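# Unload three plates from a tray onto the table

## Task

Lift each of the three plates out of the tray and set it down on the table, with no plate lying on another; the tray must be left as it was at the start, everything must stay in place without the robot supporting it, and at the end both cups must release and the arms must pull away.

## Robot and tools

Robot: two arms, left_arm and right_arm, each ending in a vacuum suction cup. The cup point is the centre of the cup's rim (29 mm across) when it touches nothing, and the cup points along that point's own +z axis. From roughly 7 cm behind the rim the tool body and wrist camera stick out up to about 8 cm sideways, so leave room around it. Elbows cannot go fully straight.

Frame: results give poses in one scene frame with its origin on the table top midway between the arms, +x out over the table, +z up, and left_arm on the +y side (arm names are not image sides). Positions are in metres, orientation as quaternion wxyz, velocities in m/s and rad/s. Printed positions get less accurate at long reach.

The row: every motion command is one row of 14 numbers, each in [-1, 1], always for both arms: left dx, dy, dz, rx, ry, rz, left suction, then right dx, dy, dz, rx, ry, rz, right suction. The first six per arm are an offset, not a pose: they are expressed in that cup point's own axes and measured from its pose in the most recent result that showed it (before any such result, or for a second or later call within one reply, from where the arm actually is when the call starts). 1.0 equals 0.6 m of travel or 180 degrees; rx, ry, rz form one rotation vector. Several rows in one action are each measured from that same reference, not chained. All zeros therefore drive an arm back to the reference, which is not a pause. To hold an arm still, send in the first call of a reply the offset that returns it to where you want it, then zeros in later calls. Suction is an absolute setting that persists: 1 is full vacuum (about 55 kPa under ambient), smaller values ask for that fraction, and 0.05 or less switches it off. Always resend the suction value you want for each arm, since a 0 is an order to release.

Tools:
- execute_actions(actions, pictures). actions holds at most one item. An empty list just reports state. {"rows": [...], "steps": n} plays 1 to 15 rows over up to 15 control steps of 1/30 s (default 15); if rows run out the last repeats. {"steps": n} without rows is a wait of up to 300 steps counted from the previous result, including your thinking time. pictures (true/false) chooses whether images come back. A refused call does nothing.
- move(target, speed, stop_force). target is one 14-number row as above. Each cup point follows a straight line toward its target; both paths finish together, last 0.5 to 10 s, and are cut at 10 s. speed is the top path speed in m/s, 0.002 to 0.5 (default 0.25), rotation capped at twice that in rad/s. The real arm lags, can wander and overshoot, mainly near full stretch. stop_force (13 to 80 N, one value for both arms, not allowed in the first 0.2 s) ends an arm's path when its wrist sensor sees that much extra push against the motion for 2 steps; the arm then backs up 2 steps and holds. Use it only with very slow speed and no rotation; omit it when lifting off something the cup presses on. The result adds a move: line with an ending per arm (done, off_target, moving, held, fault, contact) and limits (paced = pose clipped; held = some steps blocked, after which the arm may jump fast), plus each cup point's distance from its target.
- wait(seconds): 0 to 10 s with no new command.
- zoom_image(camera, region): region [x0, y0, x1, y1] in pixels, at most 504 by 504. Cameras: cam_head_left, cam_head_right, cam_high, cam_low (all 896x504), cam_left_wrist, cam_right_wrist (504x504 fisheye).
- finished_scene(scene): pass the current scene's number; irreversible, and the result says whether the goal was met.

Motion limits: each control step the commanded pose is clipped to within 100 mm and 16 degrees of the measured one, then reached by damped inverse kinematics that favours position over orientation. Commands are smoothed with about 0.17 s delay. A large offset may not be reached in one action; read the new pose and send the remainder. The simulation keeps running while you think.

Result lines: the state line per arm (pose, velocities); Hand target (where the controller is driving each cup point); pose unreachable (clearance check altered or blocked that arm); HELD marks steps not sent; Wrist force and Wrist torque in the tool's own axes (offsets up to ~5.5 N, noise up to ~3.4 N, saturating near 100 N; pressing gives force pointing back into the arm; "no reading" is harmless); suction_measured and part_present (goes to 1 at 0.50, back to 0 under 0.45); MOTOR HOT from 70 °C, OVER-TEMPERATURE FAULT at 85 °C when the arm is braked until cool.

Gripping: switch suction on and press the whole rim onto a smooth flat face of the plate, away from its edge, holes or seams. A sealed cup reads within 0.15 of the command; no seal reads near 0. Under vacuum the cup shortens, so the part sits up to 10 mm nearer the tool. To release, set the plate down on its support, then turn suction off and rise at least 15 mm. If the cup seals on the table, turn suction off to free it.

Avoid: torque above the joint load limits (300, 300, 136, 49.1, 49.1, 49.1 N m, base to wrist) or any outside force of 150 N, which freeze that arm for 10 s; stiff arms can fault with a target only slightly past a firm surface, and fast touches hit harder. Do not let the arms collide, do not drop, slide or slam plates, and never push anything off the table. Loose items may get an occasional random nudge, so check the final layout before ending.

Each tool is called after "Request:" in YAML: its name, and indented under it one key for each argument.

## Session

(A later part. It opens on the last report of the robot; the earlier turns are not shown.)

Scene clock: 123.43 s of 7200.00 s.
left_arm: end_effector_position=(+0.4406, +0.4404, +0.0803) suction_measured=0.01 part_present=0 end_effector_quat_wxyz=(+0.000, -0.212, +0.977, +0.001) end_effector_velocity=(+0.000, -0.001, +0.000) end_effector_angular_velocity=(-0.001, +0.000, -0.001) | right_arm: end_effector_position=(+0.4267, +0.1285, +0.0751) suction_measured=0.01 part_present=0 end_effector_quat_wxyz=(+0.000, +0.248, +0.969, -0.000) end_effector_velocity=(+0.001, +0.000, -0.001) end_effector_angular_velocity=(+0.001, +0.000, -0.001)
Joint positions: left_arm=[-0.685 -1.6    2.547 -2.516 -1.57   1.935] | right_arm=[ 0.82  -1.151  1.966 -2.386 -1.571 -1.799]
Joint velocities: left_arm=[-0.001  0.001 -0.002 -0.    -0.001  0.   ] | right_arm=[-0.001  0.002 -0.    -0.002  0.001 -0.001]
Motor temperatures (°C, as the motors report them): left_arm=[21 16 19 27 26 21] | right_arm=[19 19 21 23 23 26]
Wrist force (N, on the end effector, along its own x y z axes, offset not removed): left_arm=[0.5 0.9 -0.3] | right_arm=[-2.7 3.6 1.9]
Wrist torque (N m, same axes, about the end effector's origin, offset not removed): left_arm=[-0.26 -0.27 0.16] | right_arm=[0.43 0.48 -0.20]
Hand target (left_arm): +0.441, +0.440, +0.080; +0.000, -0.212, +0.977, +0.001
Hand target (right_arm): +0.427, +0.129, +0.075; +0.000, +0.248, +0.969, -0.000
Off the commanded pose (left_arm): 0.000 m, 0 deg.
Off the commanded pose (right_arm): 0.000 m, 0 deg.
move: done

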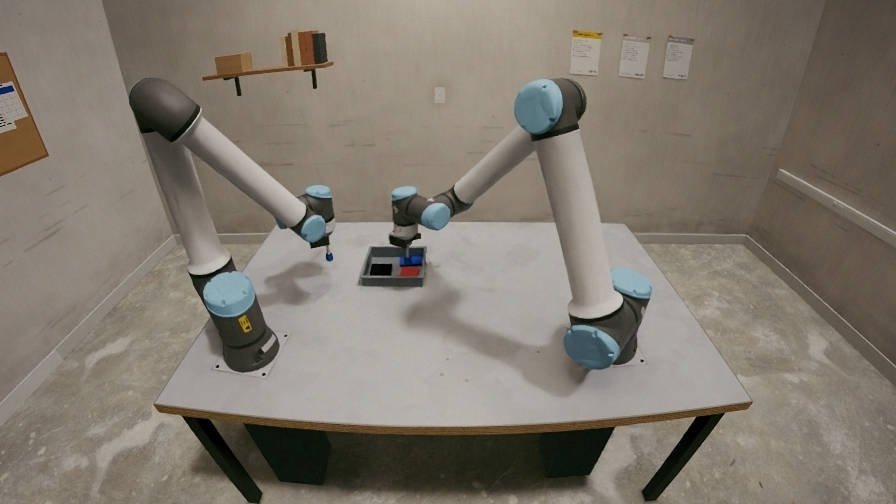

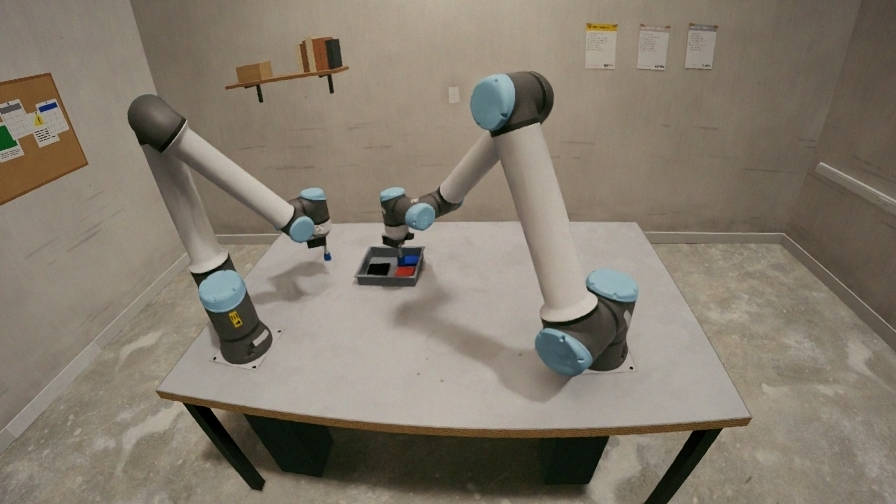

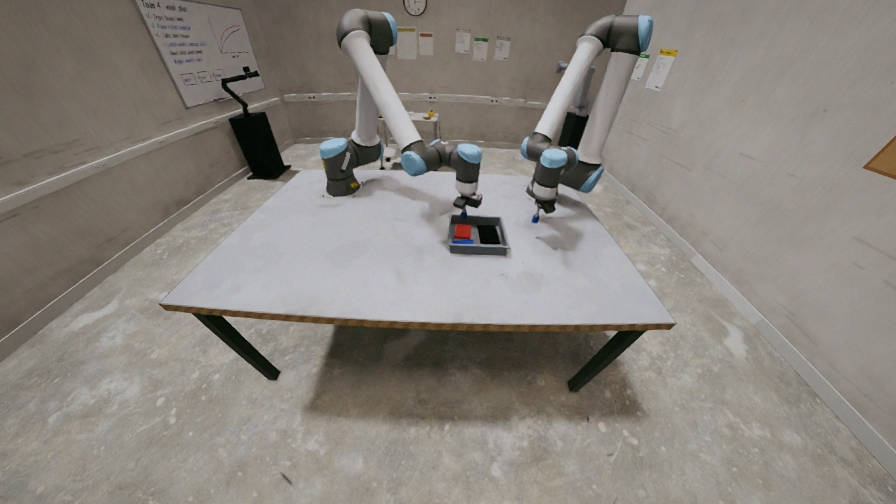

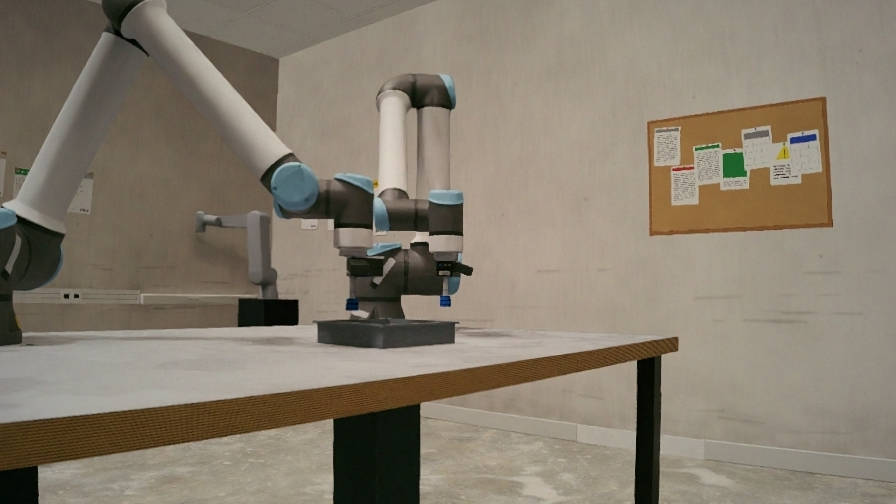

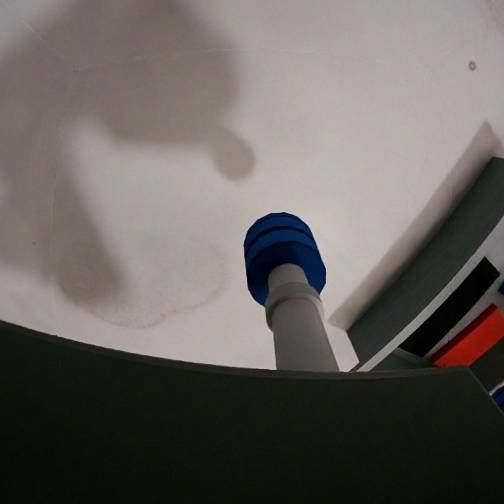

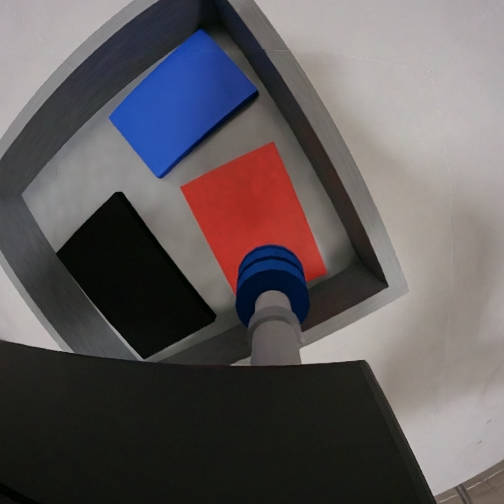

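Request:
move:
  target: [0, 0, 0, 0, 0, 0, 0, -0.010, 0.0133, 0.1077, 0, 0, 0, 1]
  speed: 0.06
  stop_force: 13

Request:
wait:
  seconds: 0.3

Request:
move:
  target: [0, 0, 0, 0, 0, 0, 0, -0.0044, 0.0024, -0.1075, 0, 0, 0, 1]
  speed: 0.12

Request:
move:
  target: [0.119, -0.307, 0, 0, 0, 0, 0, -0.152, -0.278, 0, 0, 0, 0, 1]
  speed: 0.25

Request:
move:
  target: [0, 0, 0.087, 0, 0, 0, 0, 0, 0, 0.1133, 0, 0, 0, 1]
  speed: 0.12

Scene clock: 192.00 s of 7200.00 s.
left_arm: end_effector_position=(+0.4406, +0.4404, +0.0803) suction_measured=0.01 part_present=0 end_effector_quat_wxyz=(+0.000, -0.212, +0.977, +0.001) end_effector_velocity=(-0.000, +0.001, -0.001) end_effector_angular_velocity=(+0.002, +0.001, +0.000) | right_arm: end_effector_position=(+0.4358, +0.1326, +0.0106) suction_measured=0.36 part_present=0 end_effector_quat_wxyz=(+0.000, +0.248, +0.969, -0.000) end_effector_velocity=(+0.001, +0.000, -0.001) end_effector_angular_velocity=(+0.001, -0.003, +0.001)
Joint positions: left_arm=[-0.685 -1.6    2.547 -2.516 -1.57   1.935] | right_arm=[ 0.815 -1.055  1.972 -2.488 -1.571 -1.804]
Joint velocities: left_arm=[-0.     0.001  0.001  0.     0.001 -0.   ] | right_arm=[-0.     0.001  0.    -0.004 -0.001 -0.001]
Motor temperatures (°C, as the motors report them): left_arm=[21 16 19 27 26 21] | right_arm=[19 19 21 23 23 26]
Wrist force (N, on the end effector, along its own x y z axes, offset not removed): left_arm=[2.1 0.5 -3.1] | right_arm=[0.0 -0.1 3.2]
Wrist torque (N m, same axes, about the end effector's origin, offset not removed): left_arm=[-0.36 -0.44 0.12] | right_arm=[0.12 -0.06 0.10]
Hand target (left_arm): +0.441, +0.440, +0.080; +0.000, -0.212, +0.977, +0.001
Hand target (right_arm): +0.436, +0.133, +0.010; +0.000, +0.248, +0.969, -0.000
Off the commanded pose (left_arm): 0.000 m, 0 deg.
Off the commanded pose (right_arm): 0.000 m, 0 deg.
After step 90, 64.07 s passed at rest.
move: done

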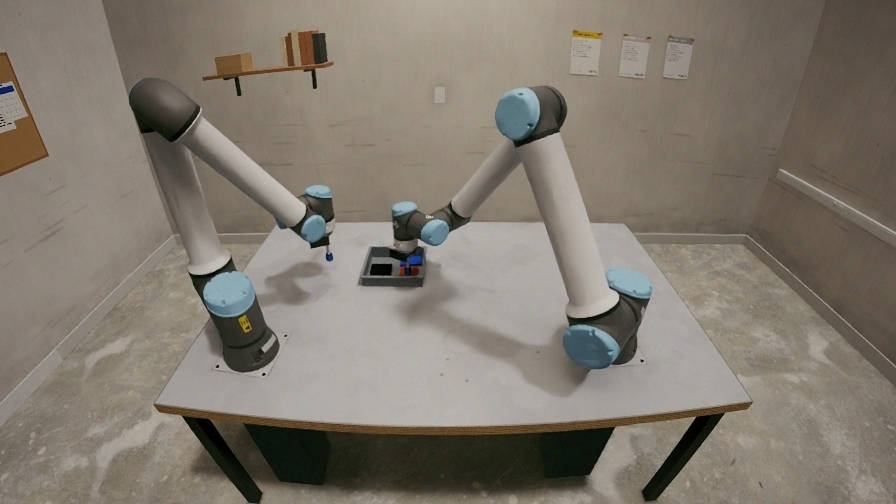

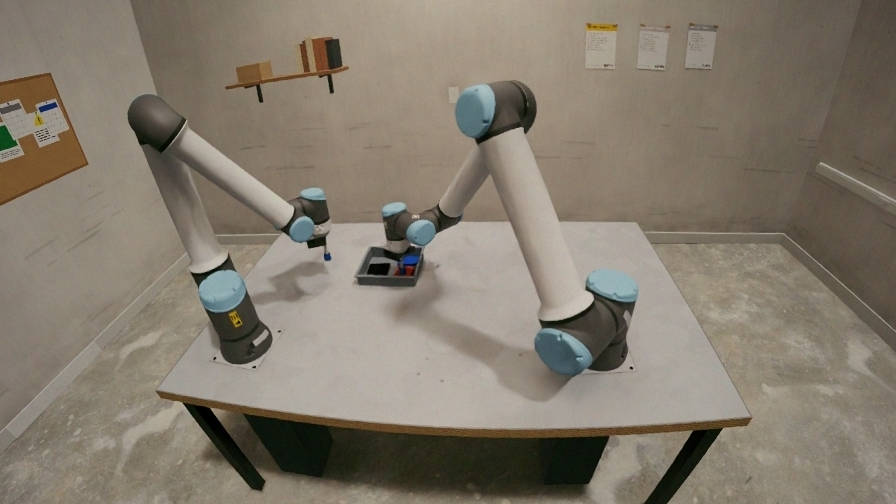

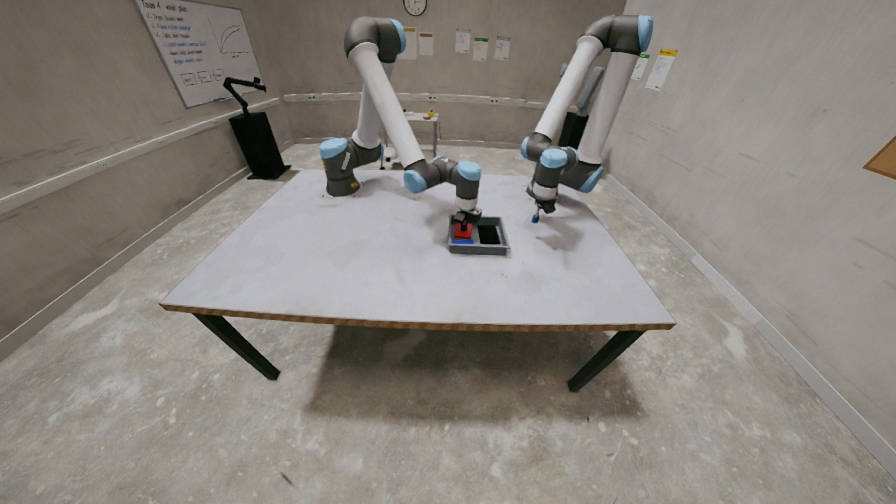

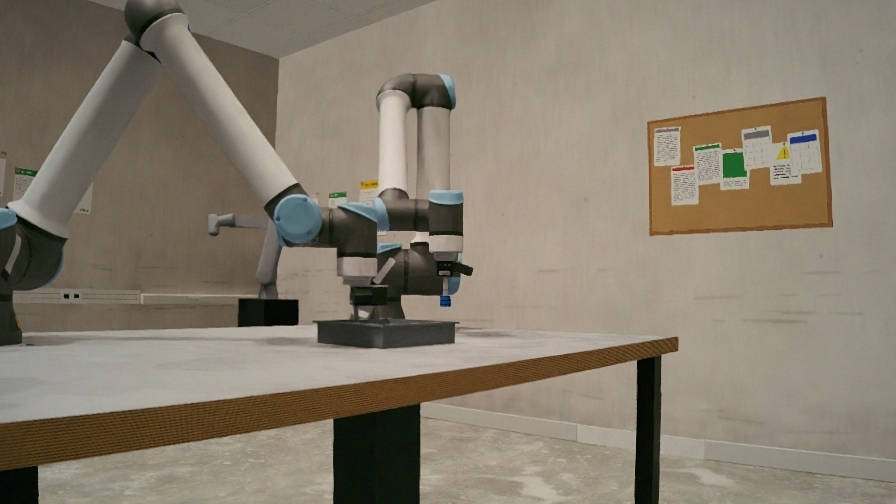

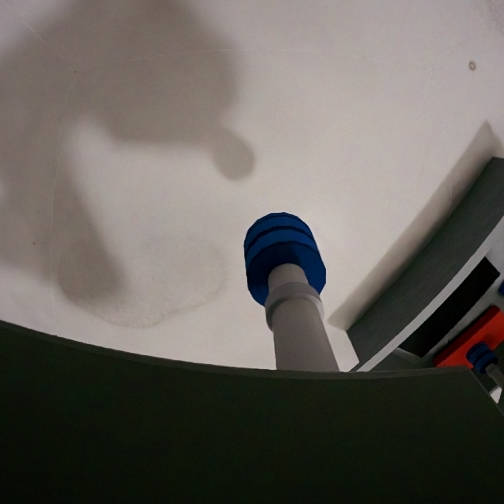

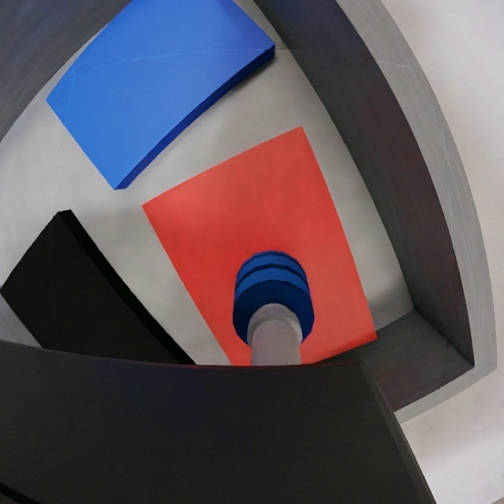

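Scene clock: 192.30 s of 7200.00 s.
left_arm: end_effector_position=(+0.4406, +0.4404, +0.0803) suction_measured=0.01 part_present=0 end_effector_quat_wxyz=(+0.000, -0.212, +0.977, +0.001) end_effector_velocity=(+0.000, -0.000, -0.000) end_effector_angular_velocity=(+0.000, +0.002, +0.001) | right_arm: end_effector_position=(+0.4358, +0.1327, +0.0105) suction_measured=0.79 part_present=1 end_effector_quat_wxyz=(+0.000, +0.248, +0.969, -0.000) end_effector_velocity=(-0.000, -0.000, -0.001) end_effector_angular_velocity=(-0.001, -0.001, -0.001)
Joint positions: left_arm=[-0.685 -1.6    2.547 -2.516 -1.57   1.935] | right_arm=[ 0.815 -1.054  1.972 -2.488 -1.571 -1.804]
Joint velocities: left_arm=[ 0.     0.002 -0.001  0.    -0.001 -0.001] | right_arm=[ 0.     0.001  0.001 -0.002 -0.001  0.001]
Motor temperatures (°C, as the motors report them): left_arm=[21 16 19 27 26 21] | right_arm=[19 19 21 23 23 26]
Wrist force (N, on the end effector, along its own x y z axes, offset not removed): left_arm=[0.4 -0.7 0.6] | right_arm=[-2.9 4.0 2.8]
Wrist torque (N m, same axes, about the end effector's origin, offset not removed): left_arm=[-0.43 -0.24 0.18] | right_arm=[0.55 0.57 -0.11]
Hand target (left_arm): +0.441, +0.440, +0.080; +0.000, -0.212, +0.977, +0.001
Hand target (right_arm): +0.436, +0.133, +0.010; +0.000, +0.248, +0.969, -0.000
Off the commanded pose (left_arm): 0.000 m, 0 deg.
Off the commanded pose (right_arm): 0.000 m, 0 deg.
Steps of this call (steps 1 to 9: nothing new was sent). Readings (end_effector_position | what the end effector reports):
1: left_arm (+0.4406, +0.4404, +0.0803) | right_arm (+0.4358, +0.1326, +0.0106) | left_arm suction_measured=0.01 part_present=0 | right_arm suction_measured=0.39 part_present=0
2: left_arm (+0.4406, +0.4404, +0.0803) | right_arm (+0.4358, +0.1327, +0.0105) | left_arm suction_measured=0.01 part_present=0 | right_arm suction_measured=0.45 part_present=0
4: left_arm (+0.4406, +0.4404, +0.0803) | right_arm (+0.4358, +0.1327, +0.0105) | left_arm suction_measured=0.01 part_present=0 | right_arm suction_measured=0.58 part_present=1
8: left_arm (+0.4406, +0.4404, +0.0803) | right_arm (+0.4358, +0.1327, +0.0105) | left_arm suction_measured=0.01 part_present=0 | right_arm suction_measured=0.75 part_present=1
9: the state above

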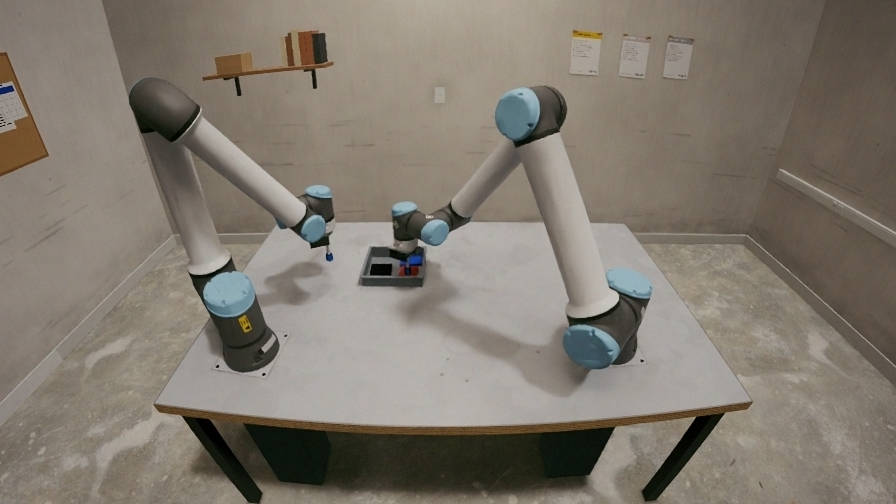

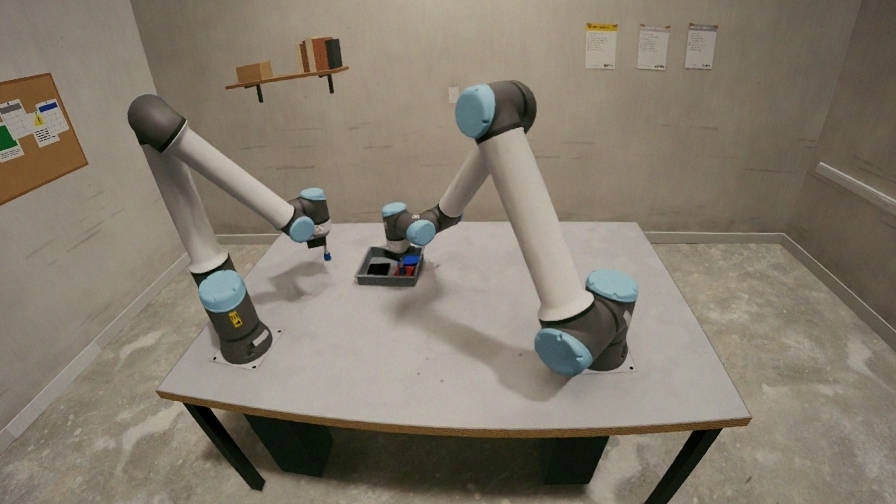

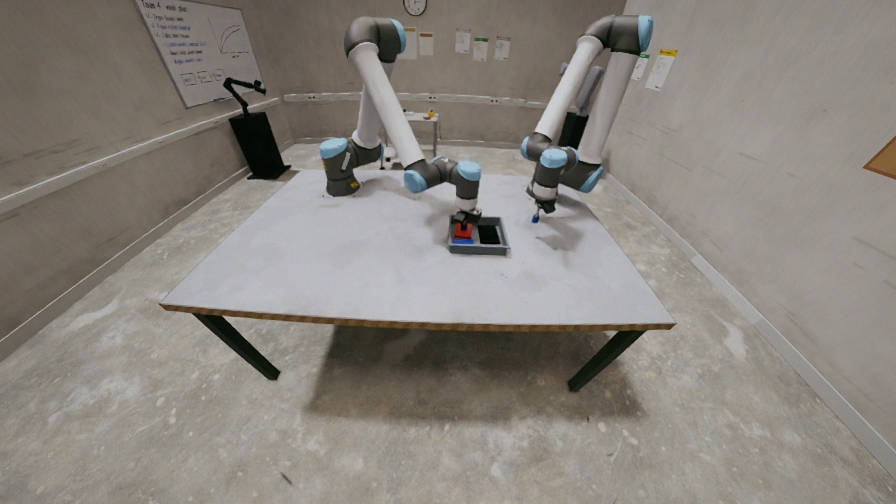

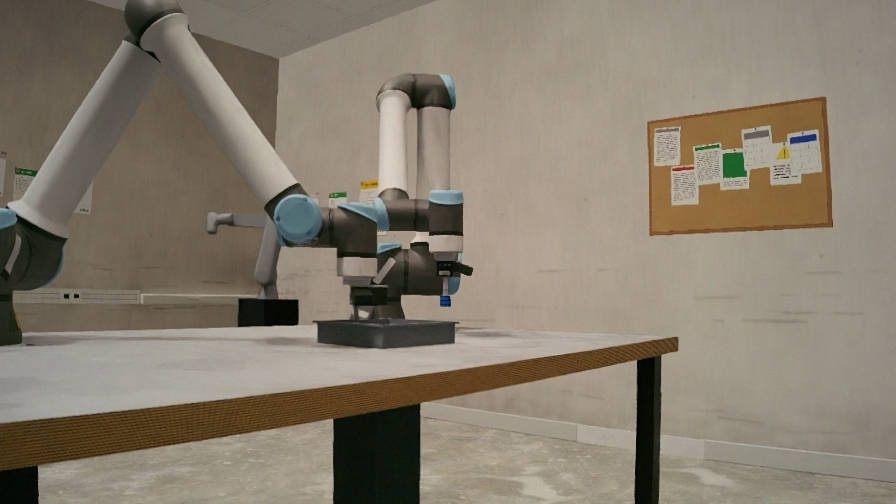

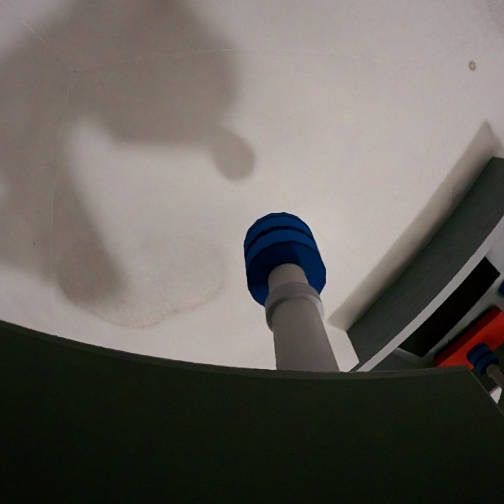

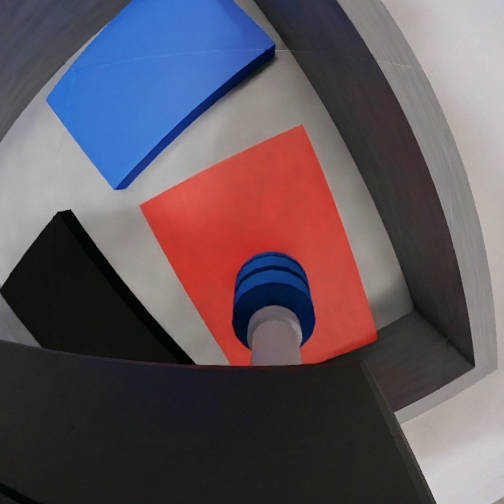

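Scene clock: 193.30 s of 7200.00 s.
left_arm: end_effector_position=(+0.4406, +0.4404, +0.0803) suction_measured=0.01 part_present=0 end_effector_quat_wxyz=(+0.000, -0.212, +0.977, +0.001) end_effector_velocity=(-0.000, -0.001, -0.000) end_effector_angular_velocity=(-0.000, +0.001, -0.002) | right_arm: end_effector_position=(+0.4388, +0.1326, +0.0748) suction_measured=0.99 part_present=1 end_effector_quat_wxyz=(+0.000, +0.248, +0.969, -0.000) end_effector_velocity=(-0.000, +0.000, +0.002) end_effector_angular_velocity=(-0.000, +0.000, +0.002)
Joint positions: left_arm=[-0.685 -1.6    2.547 -2.516 -1.57   1.935] | right_arm=[ 0.812 -1.139  1.947 -2.379 -1.571 -1.807]
Joint velocities: left_arm=[-0.001  0.001 -0.001 -0.    -0.001  0.   ] | right_arm=[ 0.001 -0.003 -0.002  0.005 -0.    -0.001]
Motor temperatures (°C, as the motors report them): left_arm=[21 16 19 27 26 21] | right_arm=[19 19 21 23 23 26]
Wrist force (N, on the end effector, along its own x y z axes, offset not removed): left_arm=[0.4 1.3 -0.4] | right_arm=[-5.8 2.7 -0.9]
Wrist torque (N m, same axes, about the end effector's origin, offset not removed): left_arm=[-0.19 -0.28 0.13] | right_arm=[0.09 0.91 -0.03]
Hand target (left_arm): +0.441, +0.440, +0.080; +0.000, -0.212, +0.977, +0.001
Hand target (right_arm): +0.439, +0.133, +0.075; +0.000, +0.248, +0.969, -0.000
Off the commanded pose (left_arm): 0.000 m, 0 deg.
Off the commanded pose (right_arm): 0.000 m, 0 deg.
move: done

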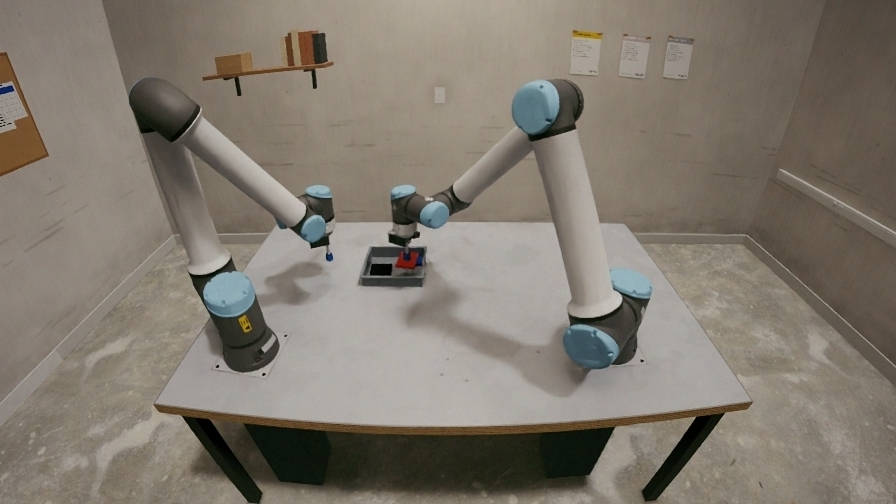

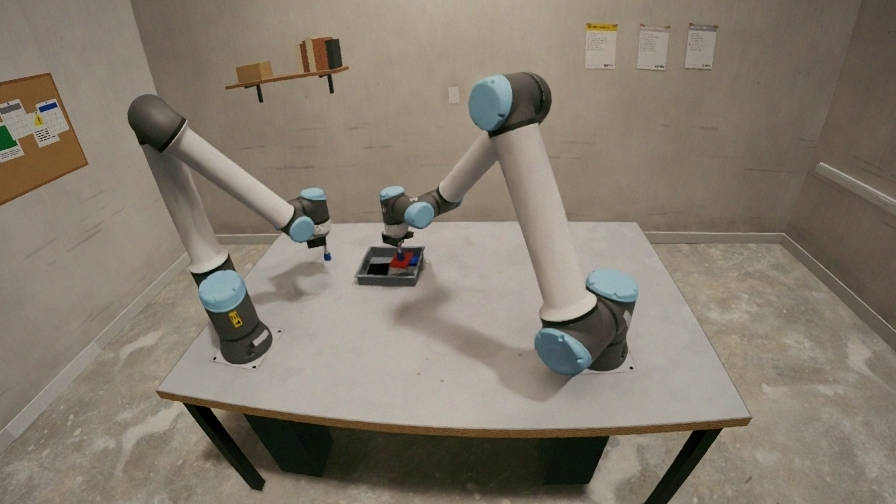

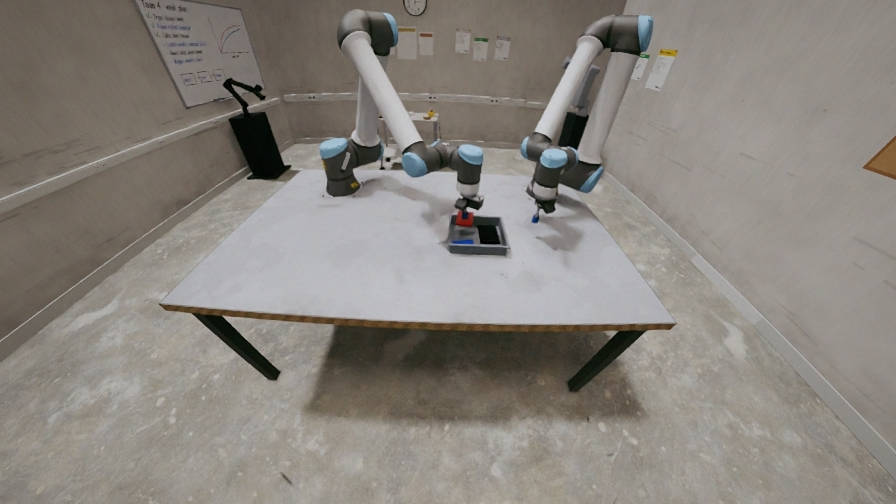

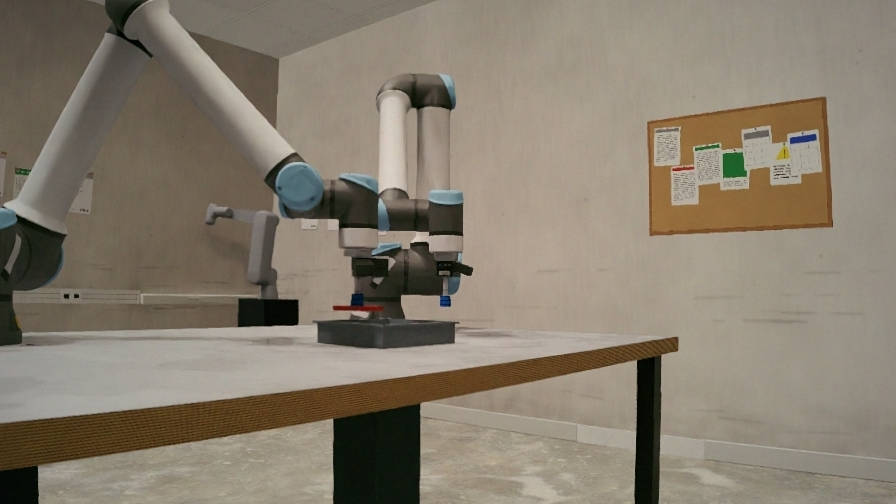

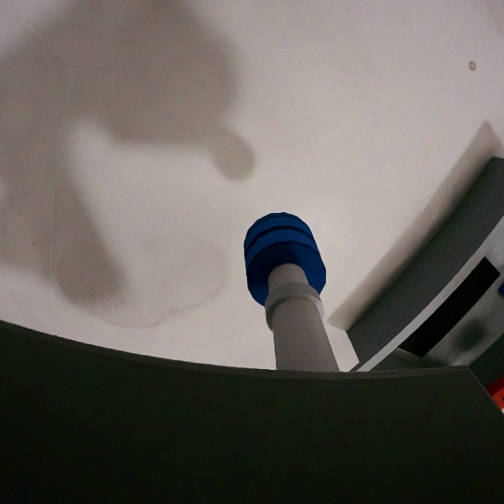

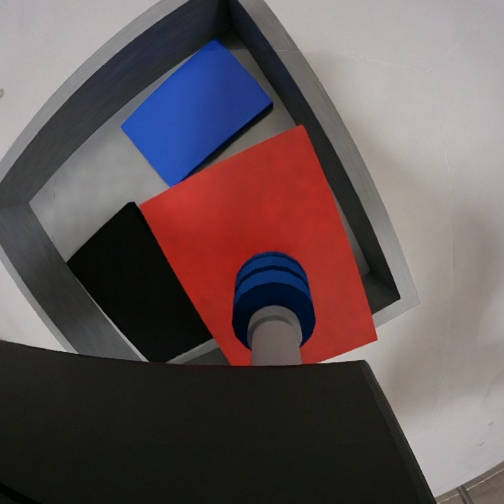

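Scene clock: 194.67 s of 7200.00 s.
left_arm: end_effector_position=(+0.4523, +0.2433, +0.0802) suction_measured=0.01 part_present=0 end_effector_quat_wxyz=(+0.000, -0.212, +0.977, +0.001) end_effector_velocity=(+0.002, -0.002, +0.000) end_effector_angular_velocity=(-0.001, -0.002, +0.001) | right_arm: end_effector_position=(+0.4383, -0.0573, +0.0747) suction_measured=0.99 part_present=1 end_effector_quat_wxyz=(+0.000, +0.248, +0.969, -0.000) end_effector_velocity=(-0.001, -0.002, -0.000) end_effector_angular_velocity=(-0.001, +0.000, +0.001)
Joint positions: left_arm=[-0.916 -1.417  2.342 -2.495 -1.57   1.704] | right_arm=[ 0.607 -1.34   2.257 -2.487 -1.572 -2.012]
Joint velocities: left_arm=[-0.     0.003 -0.004 -0.     0.001 -0.002] | right_arm=[-0.002 -0.003  0.004  0.    -0.001 -0.003]
Motor temperatures (°C, as the motors report them): left_arm=[21 16 19 27 26 21] | right_arm=[19 19 21 23 23 26]
Wrist force (N, on the end effector, along its own x y z axes, offset not removed): left_arm=[0.0 -0.8 -0.2] | right_arm=[-1.3 4.8 -1.5]
Wrist torque (N m, same axes, about the end effector's origin, offset not removed): left_arm=[-0.44 -0.21 0.18] | right_arm=[0.66 0.22 -0.12]
Hand target (left_arm): +0.452, +0.243, +0.080; +0.000, -0.212, +0.977, +0.001
Hand target (right_arm): +0.438, -0.057, +0.075; +0.000, +0.248, +0.969, -0.000
Off the commanded pose (left_arm): 0.001 m, 0 deg.
Off the commanded pose (right_arm): 0.000 m, 0 deg.
move: done

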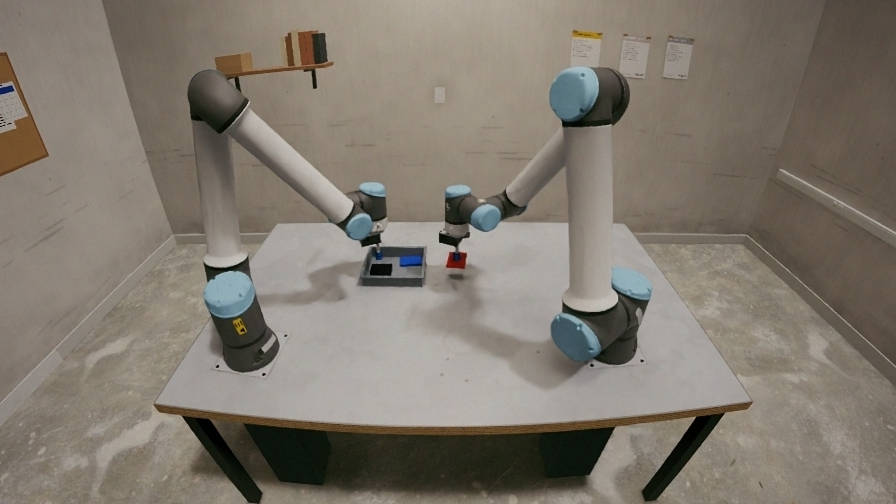

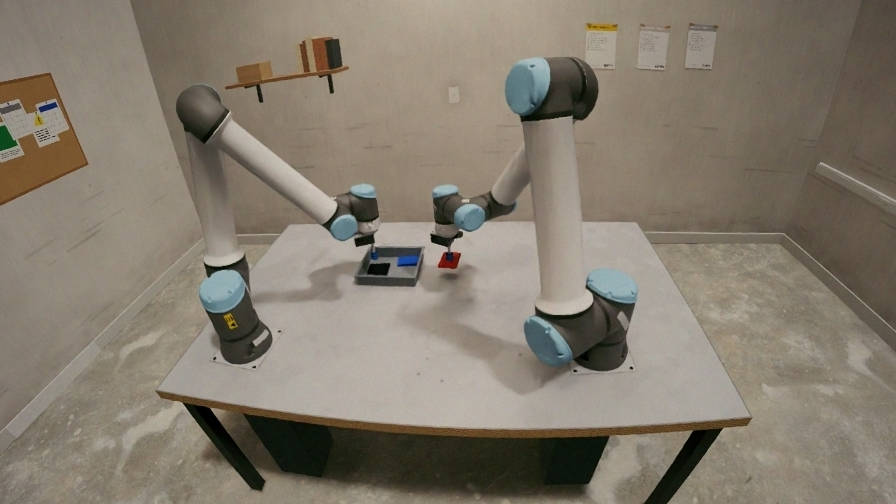

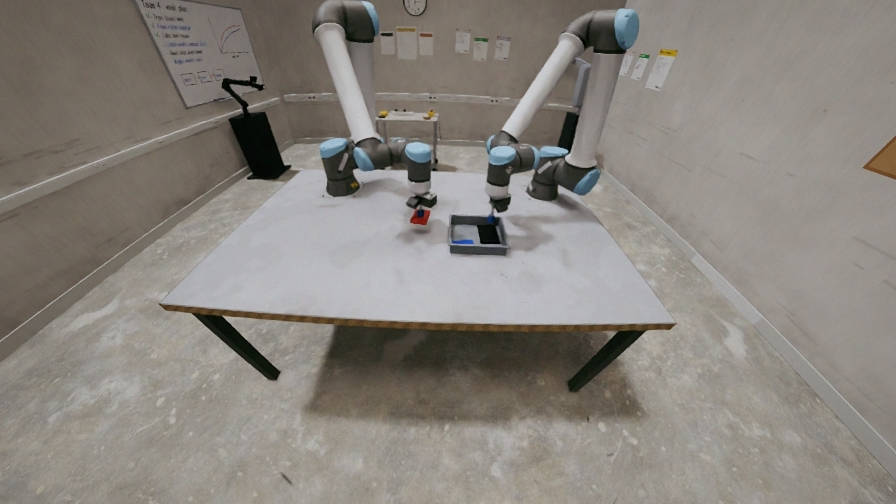

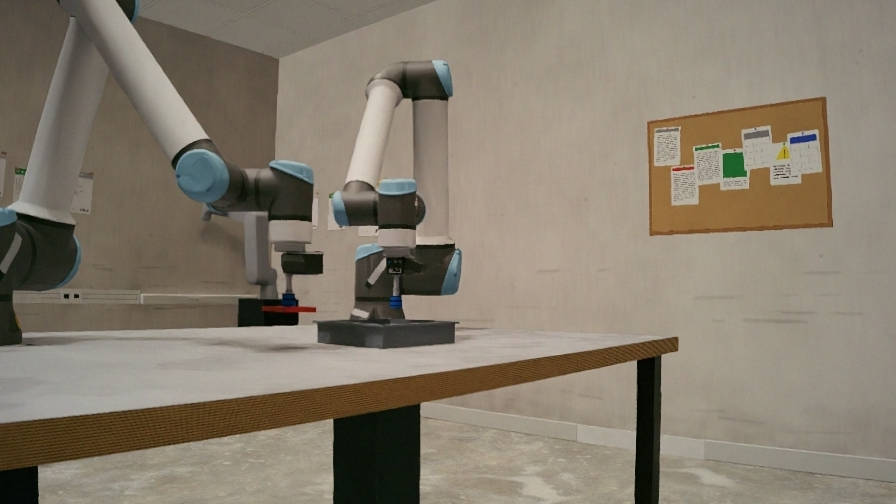

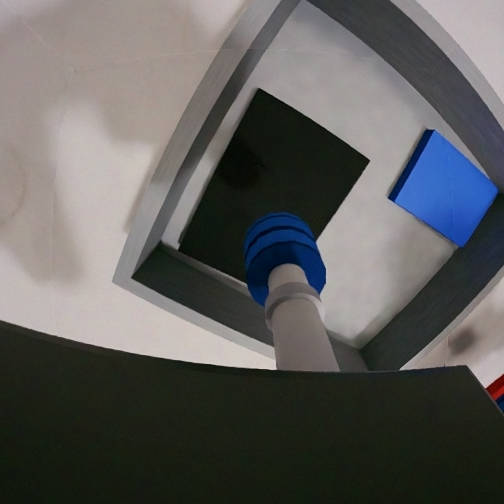

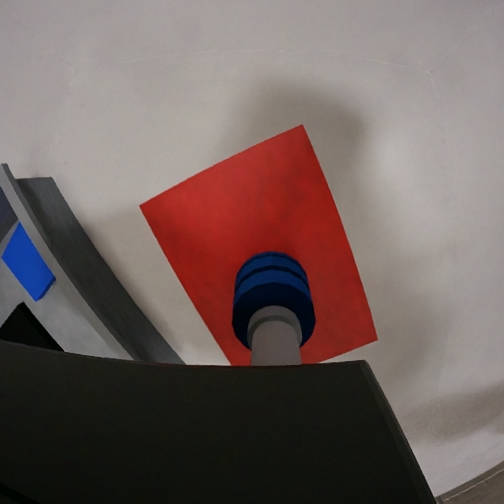

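Scene clock: 195.73 s of 7200.00 s.
left_arm: end_effector_position=(+0.4522, +0.2433, +0.0282) suction_measured=0.01 part_present=0 end_effector_quat_wxyz=(+0.000, -0.212, +0.977, +0.001) end_effector_velocity=(-0.000, -0.001, -0.001) end_effector_angular_velocity=(+0.000, +0.000, -0.001) | right_arm: end_effector_position=(+0.4384, -0.0573, +0.0068) suction_measured=0.99 part_present=1 end_effector_quat_wxyz=(+0.000, +0.248, +0.969, -0.000) end_effector_velocity=(+0.001, -0.000, -0.002) end_effector_angular_velocity=(+0.000, -0.001, -0.001)
Joint positions: left_arm=[-0.916 -1.316  2.368 -2.621 -1.57   1.704] | right_arm=[ 0.606 -1.219  2.284 -2.636 -1.571 -2.012]
Joint velocities: left_arm=[-0.001  0.003 -0.001 -0.002  0.    -0.   ] | right_arm=[-0.001  0.003  0.001 -0.005  0.    -0.   ]
Motor temperatures (°C, as the motors report them): left_arm=[21 16 19 27 26 21] | right_arm=[19 19 21 23 23 26]
Wrist force (N, on the end effector, along its own x y z axes, offset not removed): left_arm=[1.8 1.9 -0.8] | right_arm=[-4.5 2.5 3.6]
Wrist torque (N m, same axes, about the end effector's origin, offset not removed): left_arm=[-0.08 -0.40 0.14] | right_arm=[0.36 0.81 -0.11]
Hand target (left_arm): +0.452, +0.243, +0.028; +0.000, -0.212, +0.977, +0.001
Hand target (right_arm): +0.438, -0.057, +0.007; +0.000, +0.248, +0.969, -0.000
Off the commanded pose (left_arm): 0.000 m, 0 deg.
Off the commanded pose (right_arm): 0.000 m, 0 deg.
move: done

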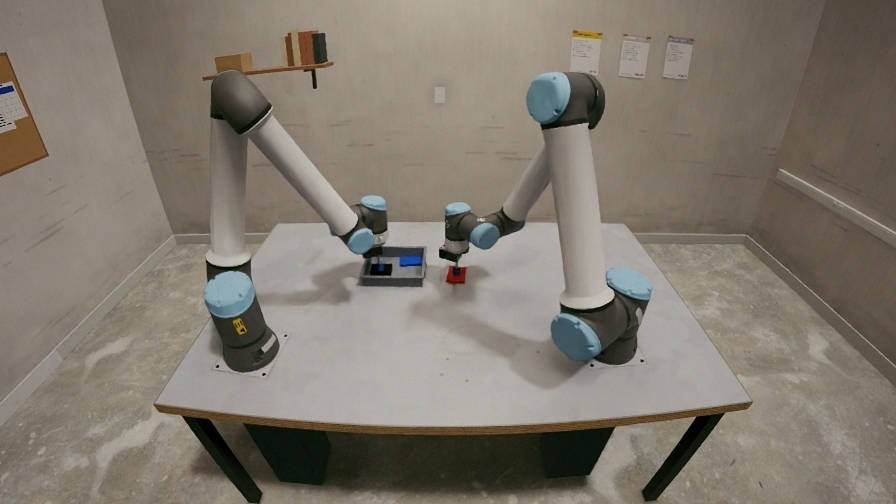

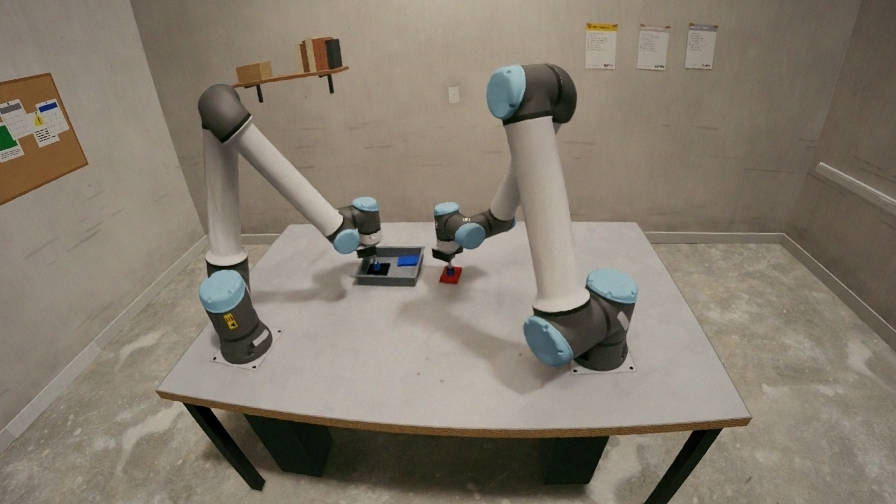

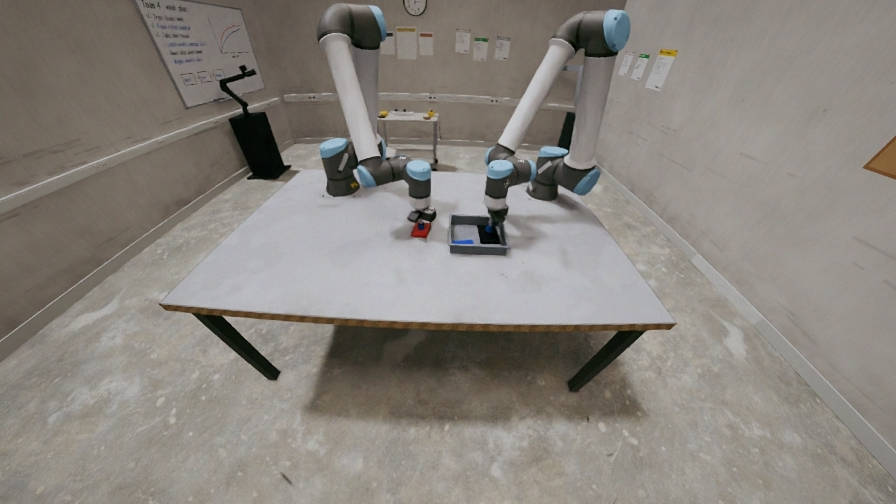

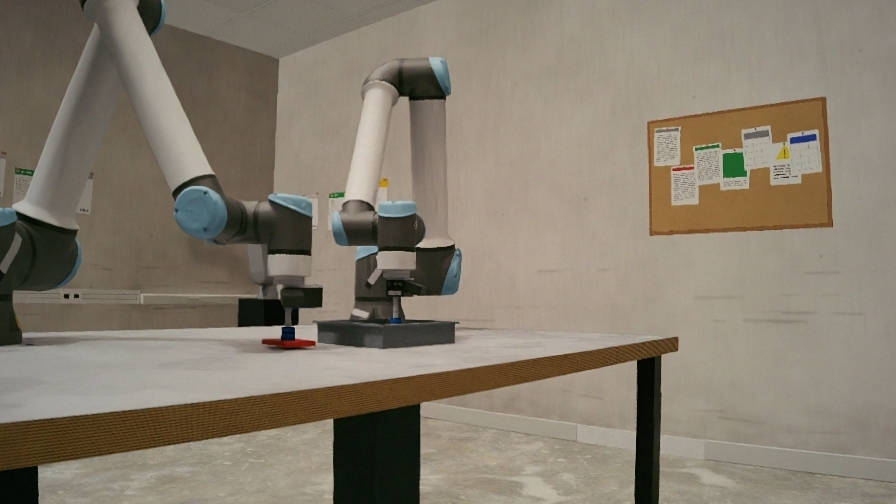

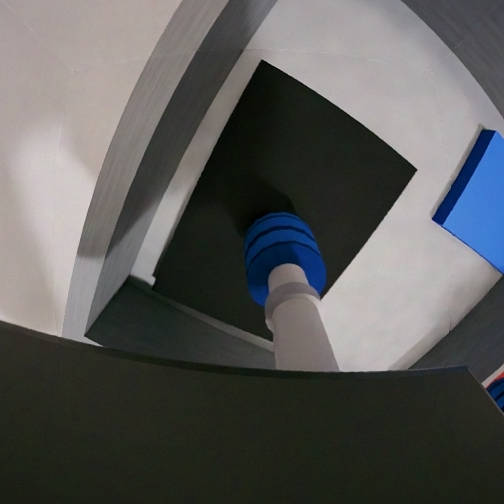

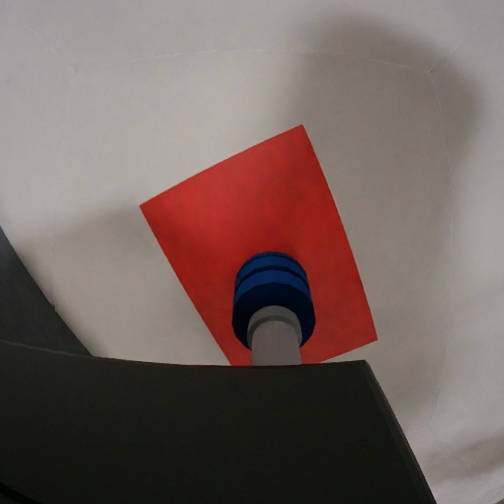

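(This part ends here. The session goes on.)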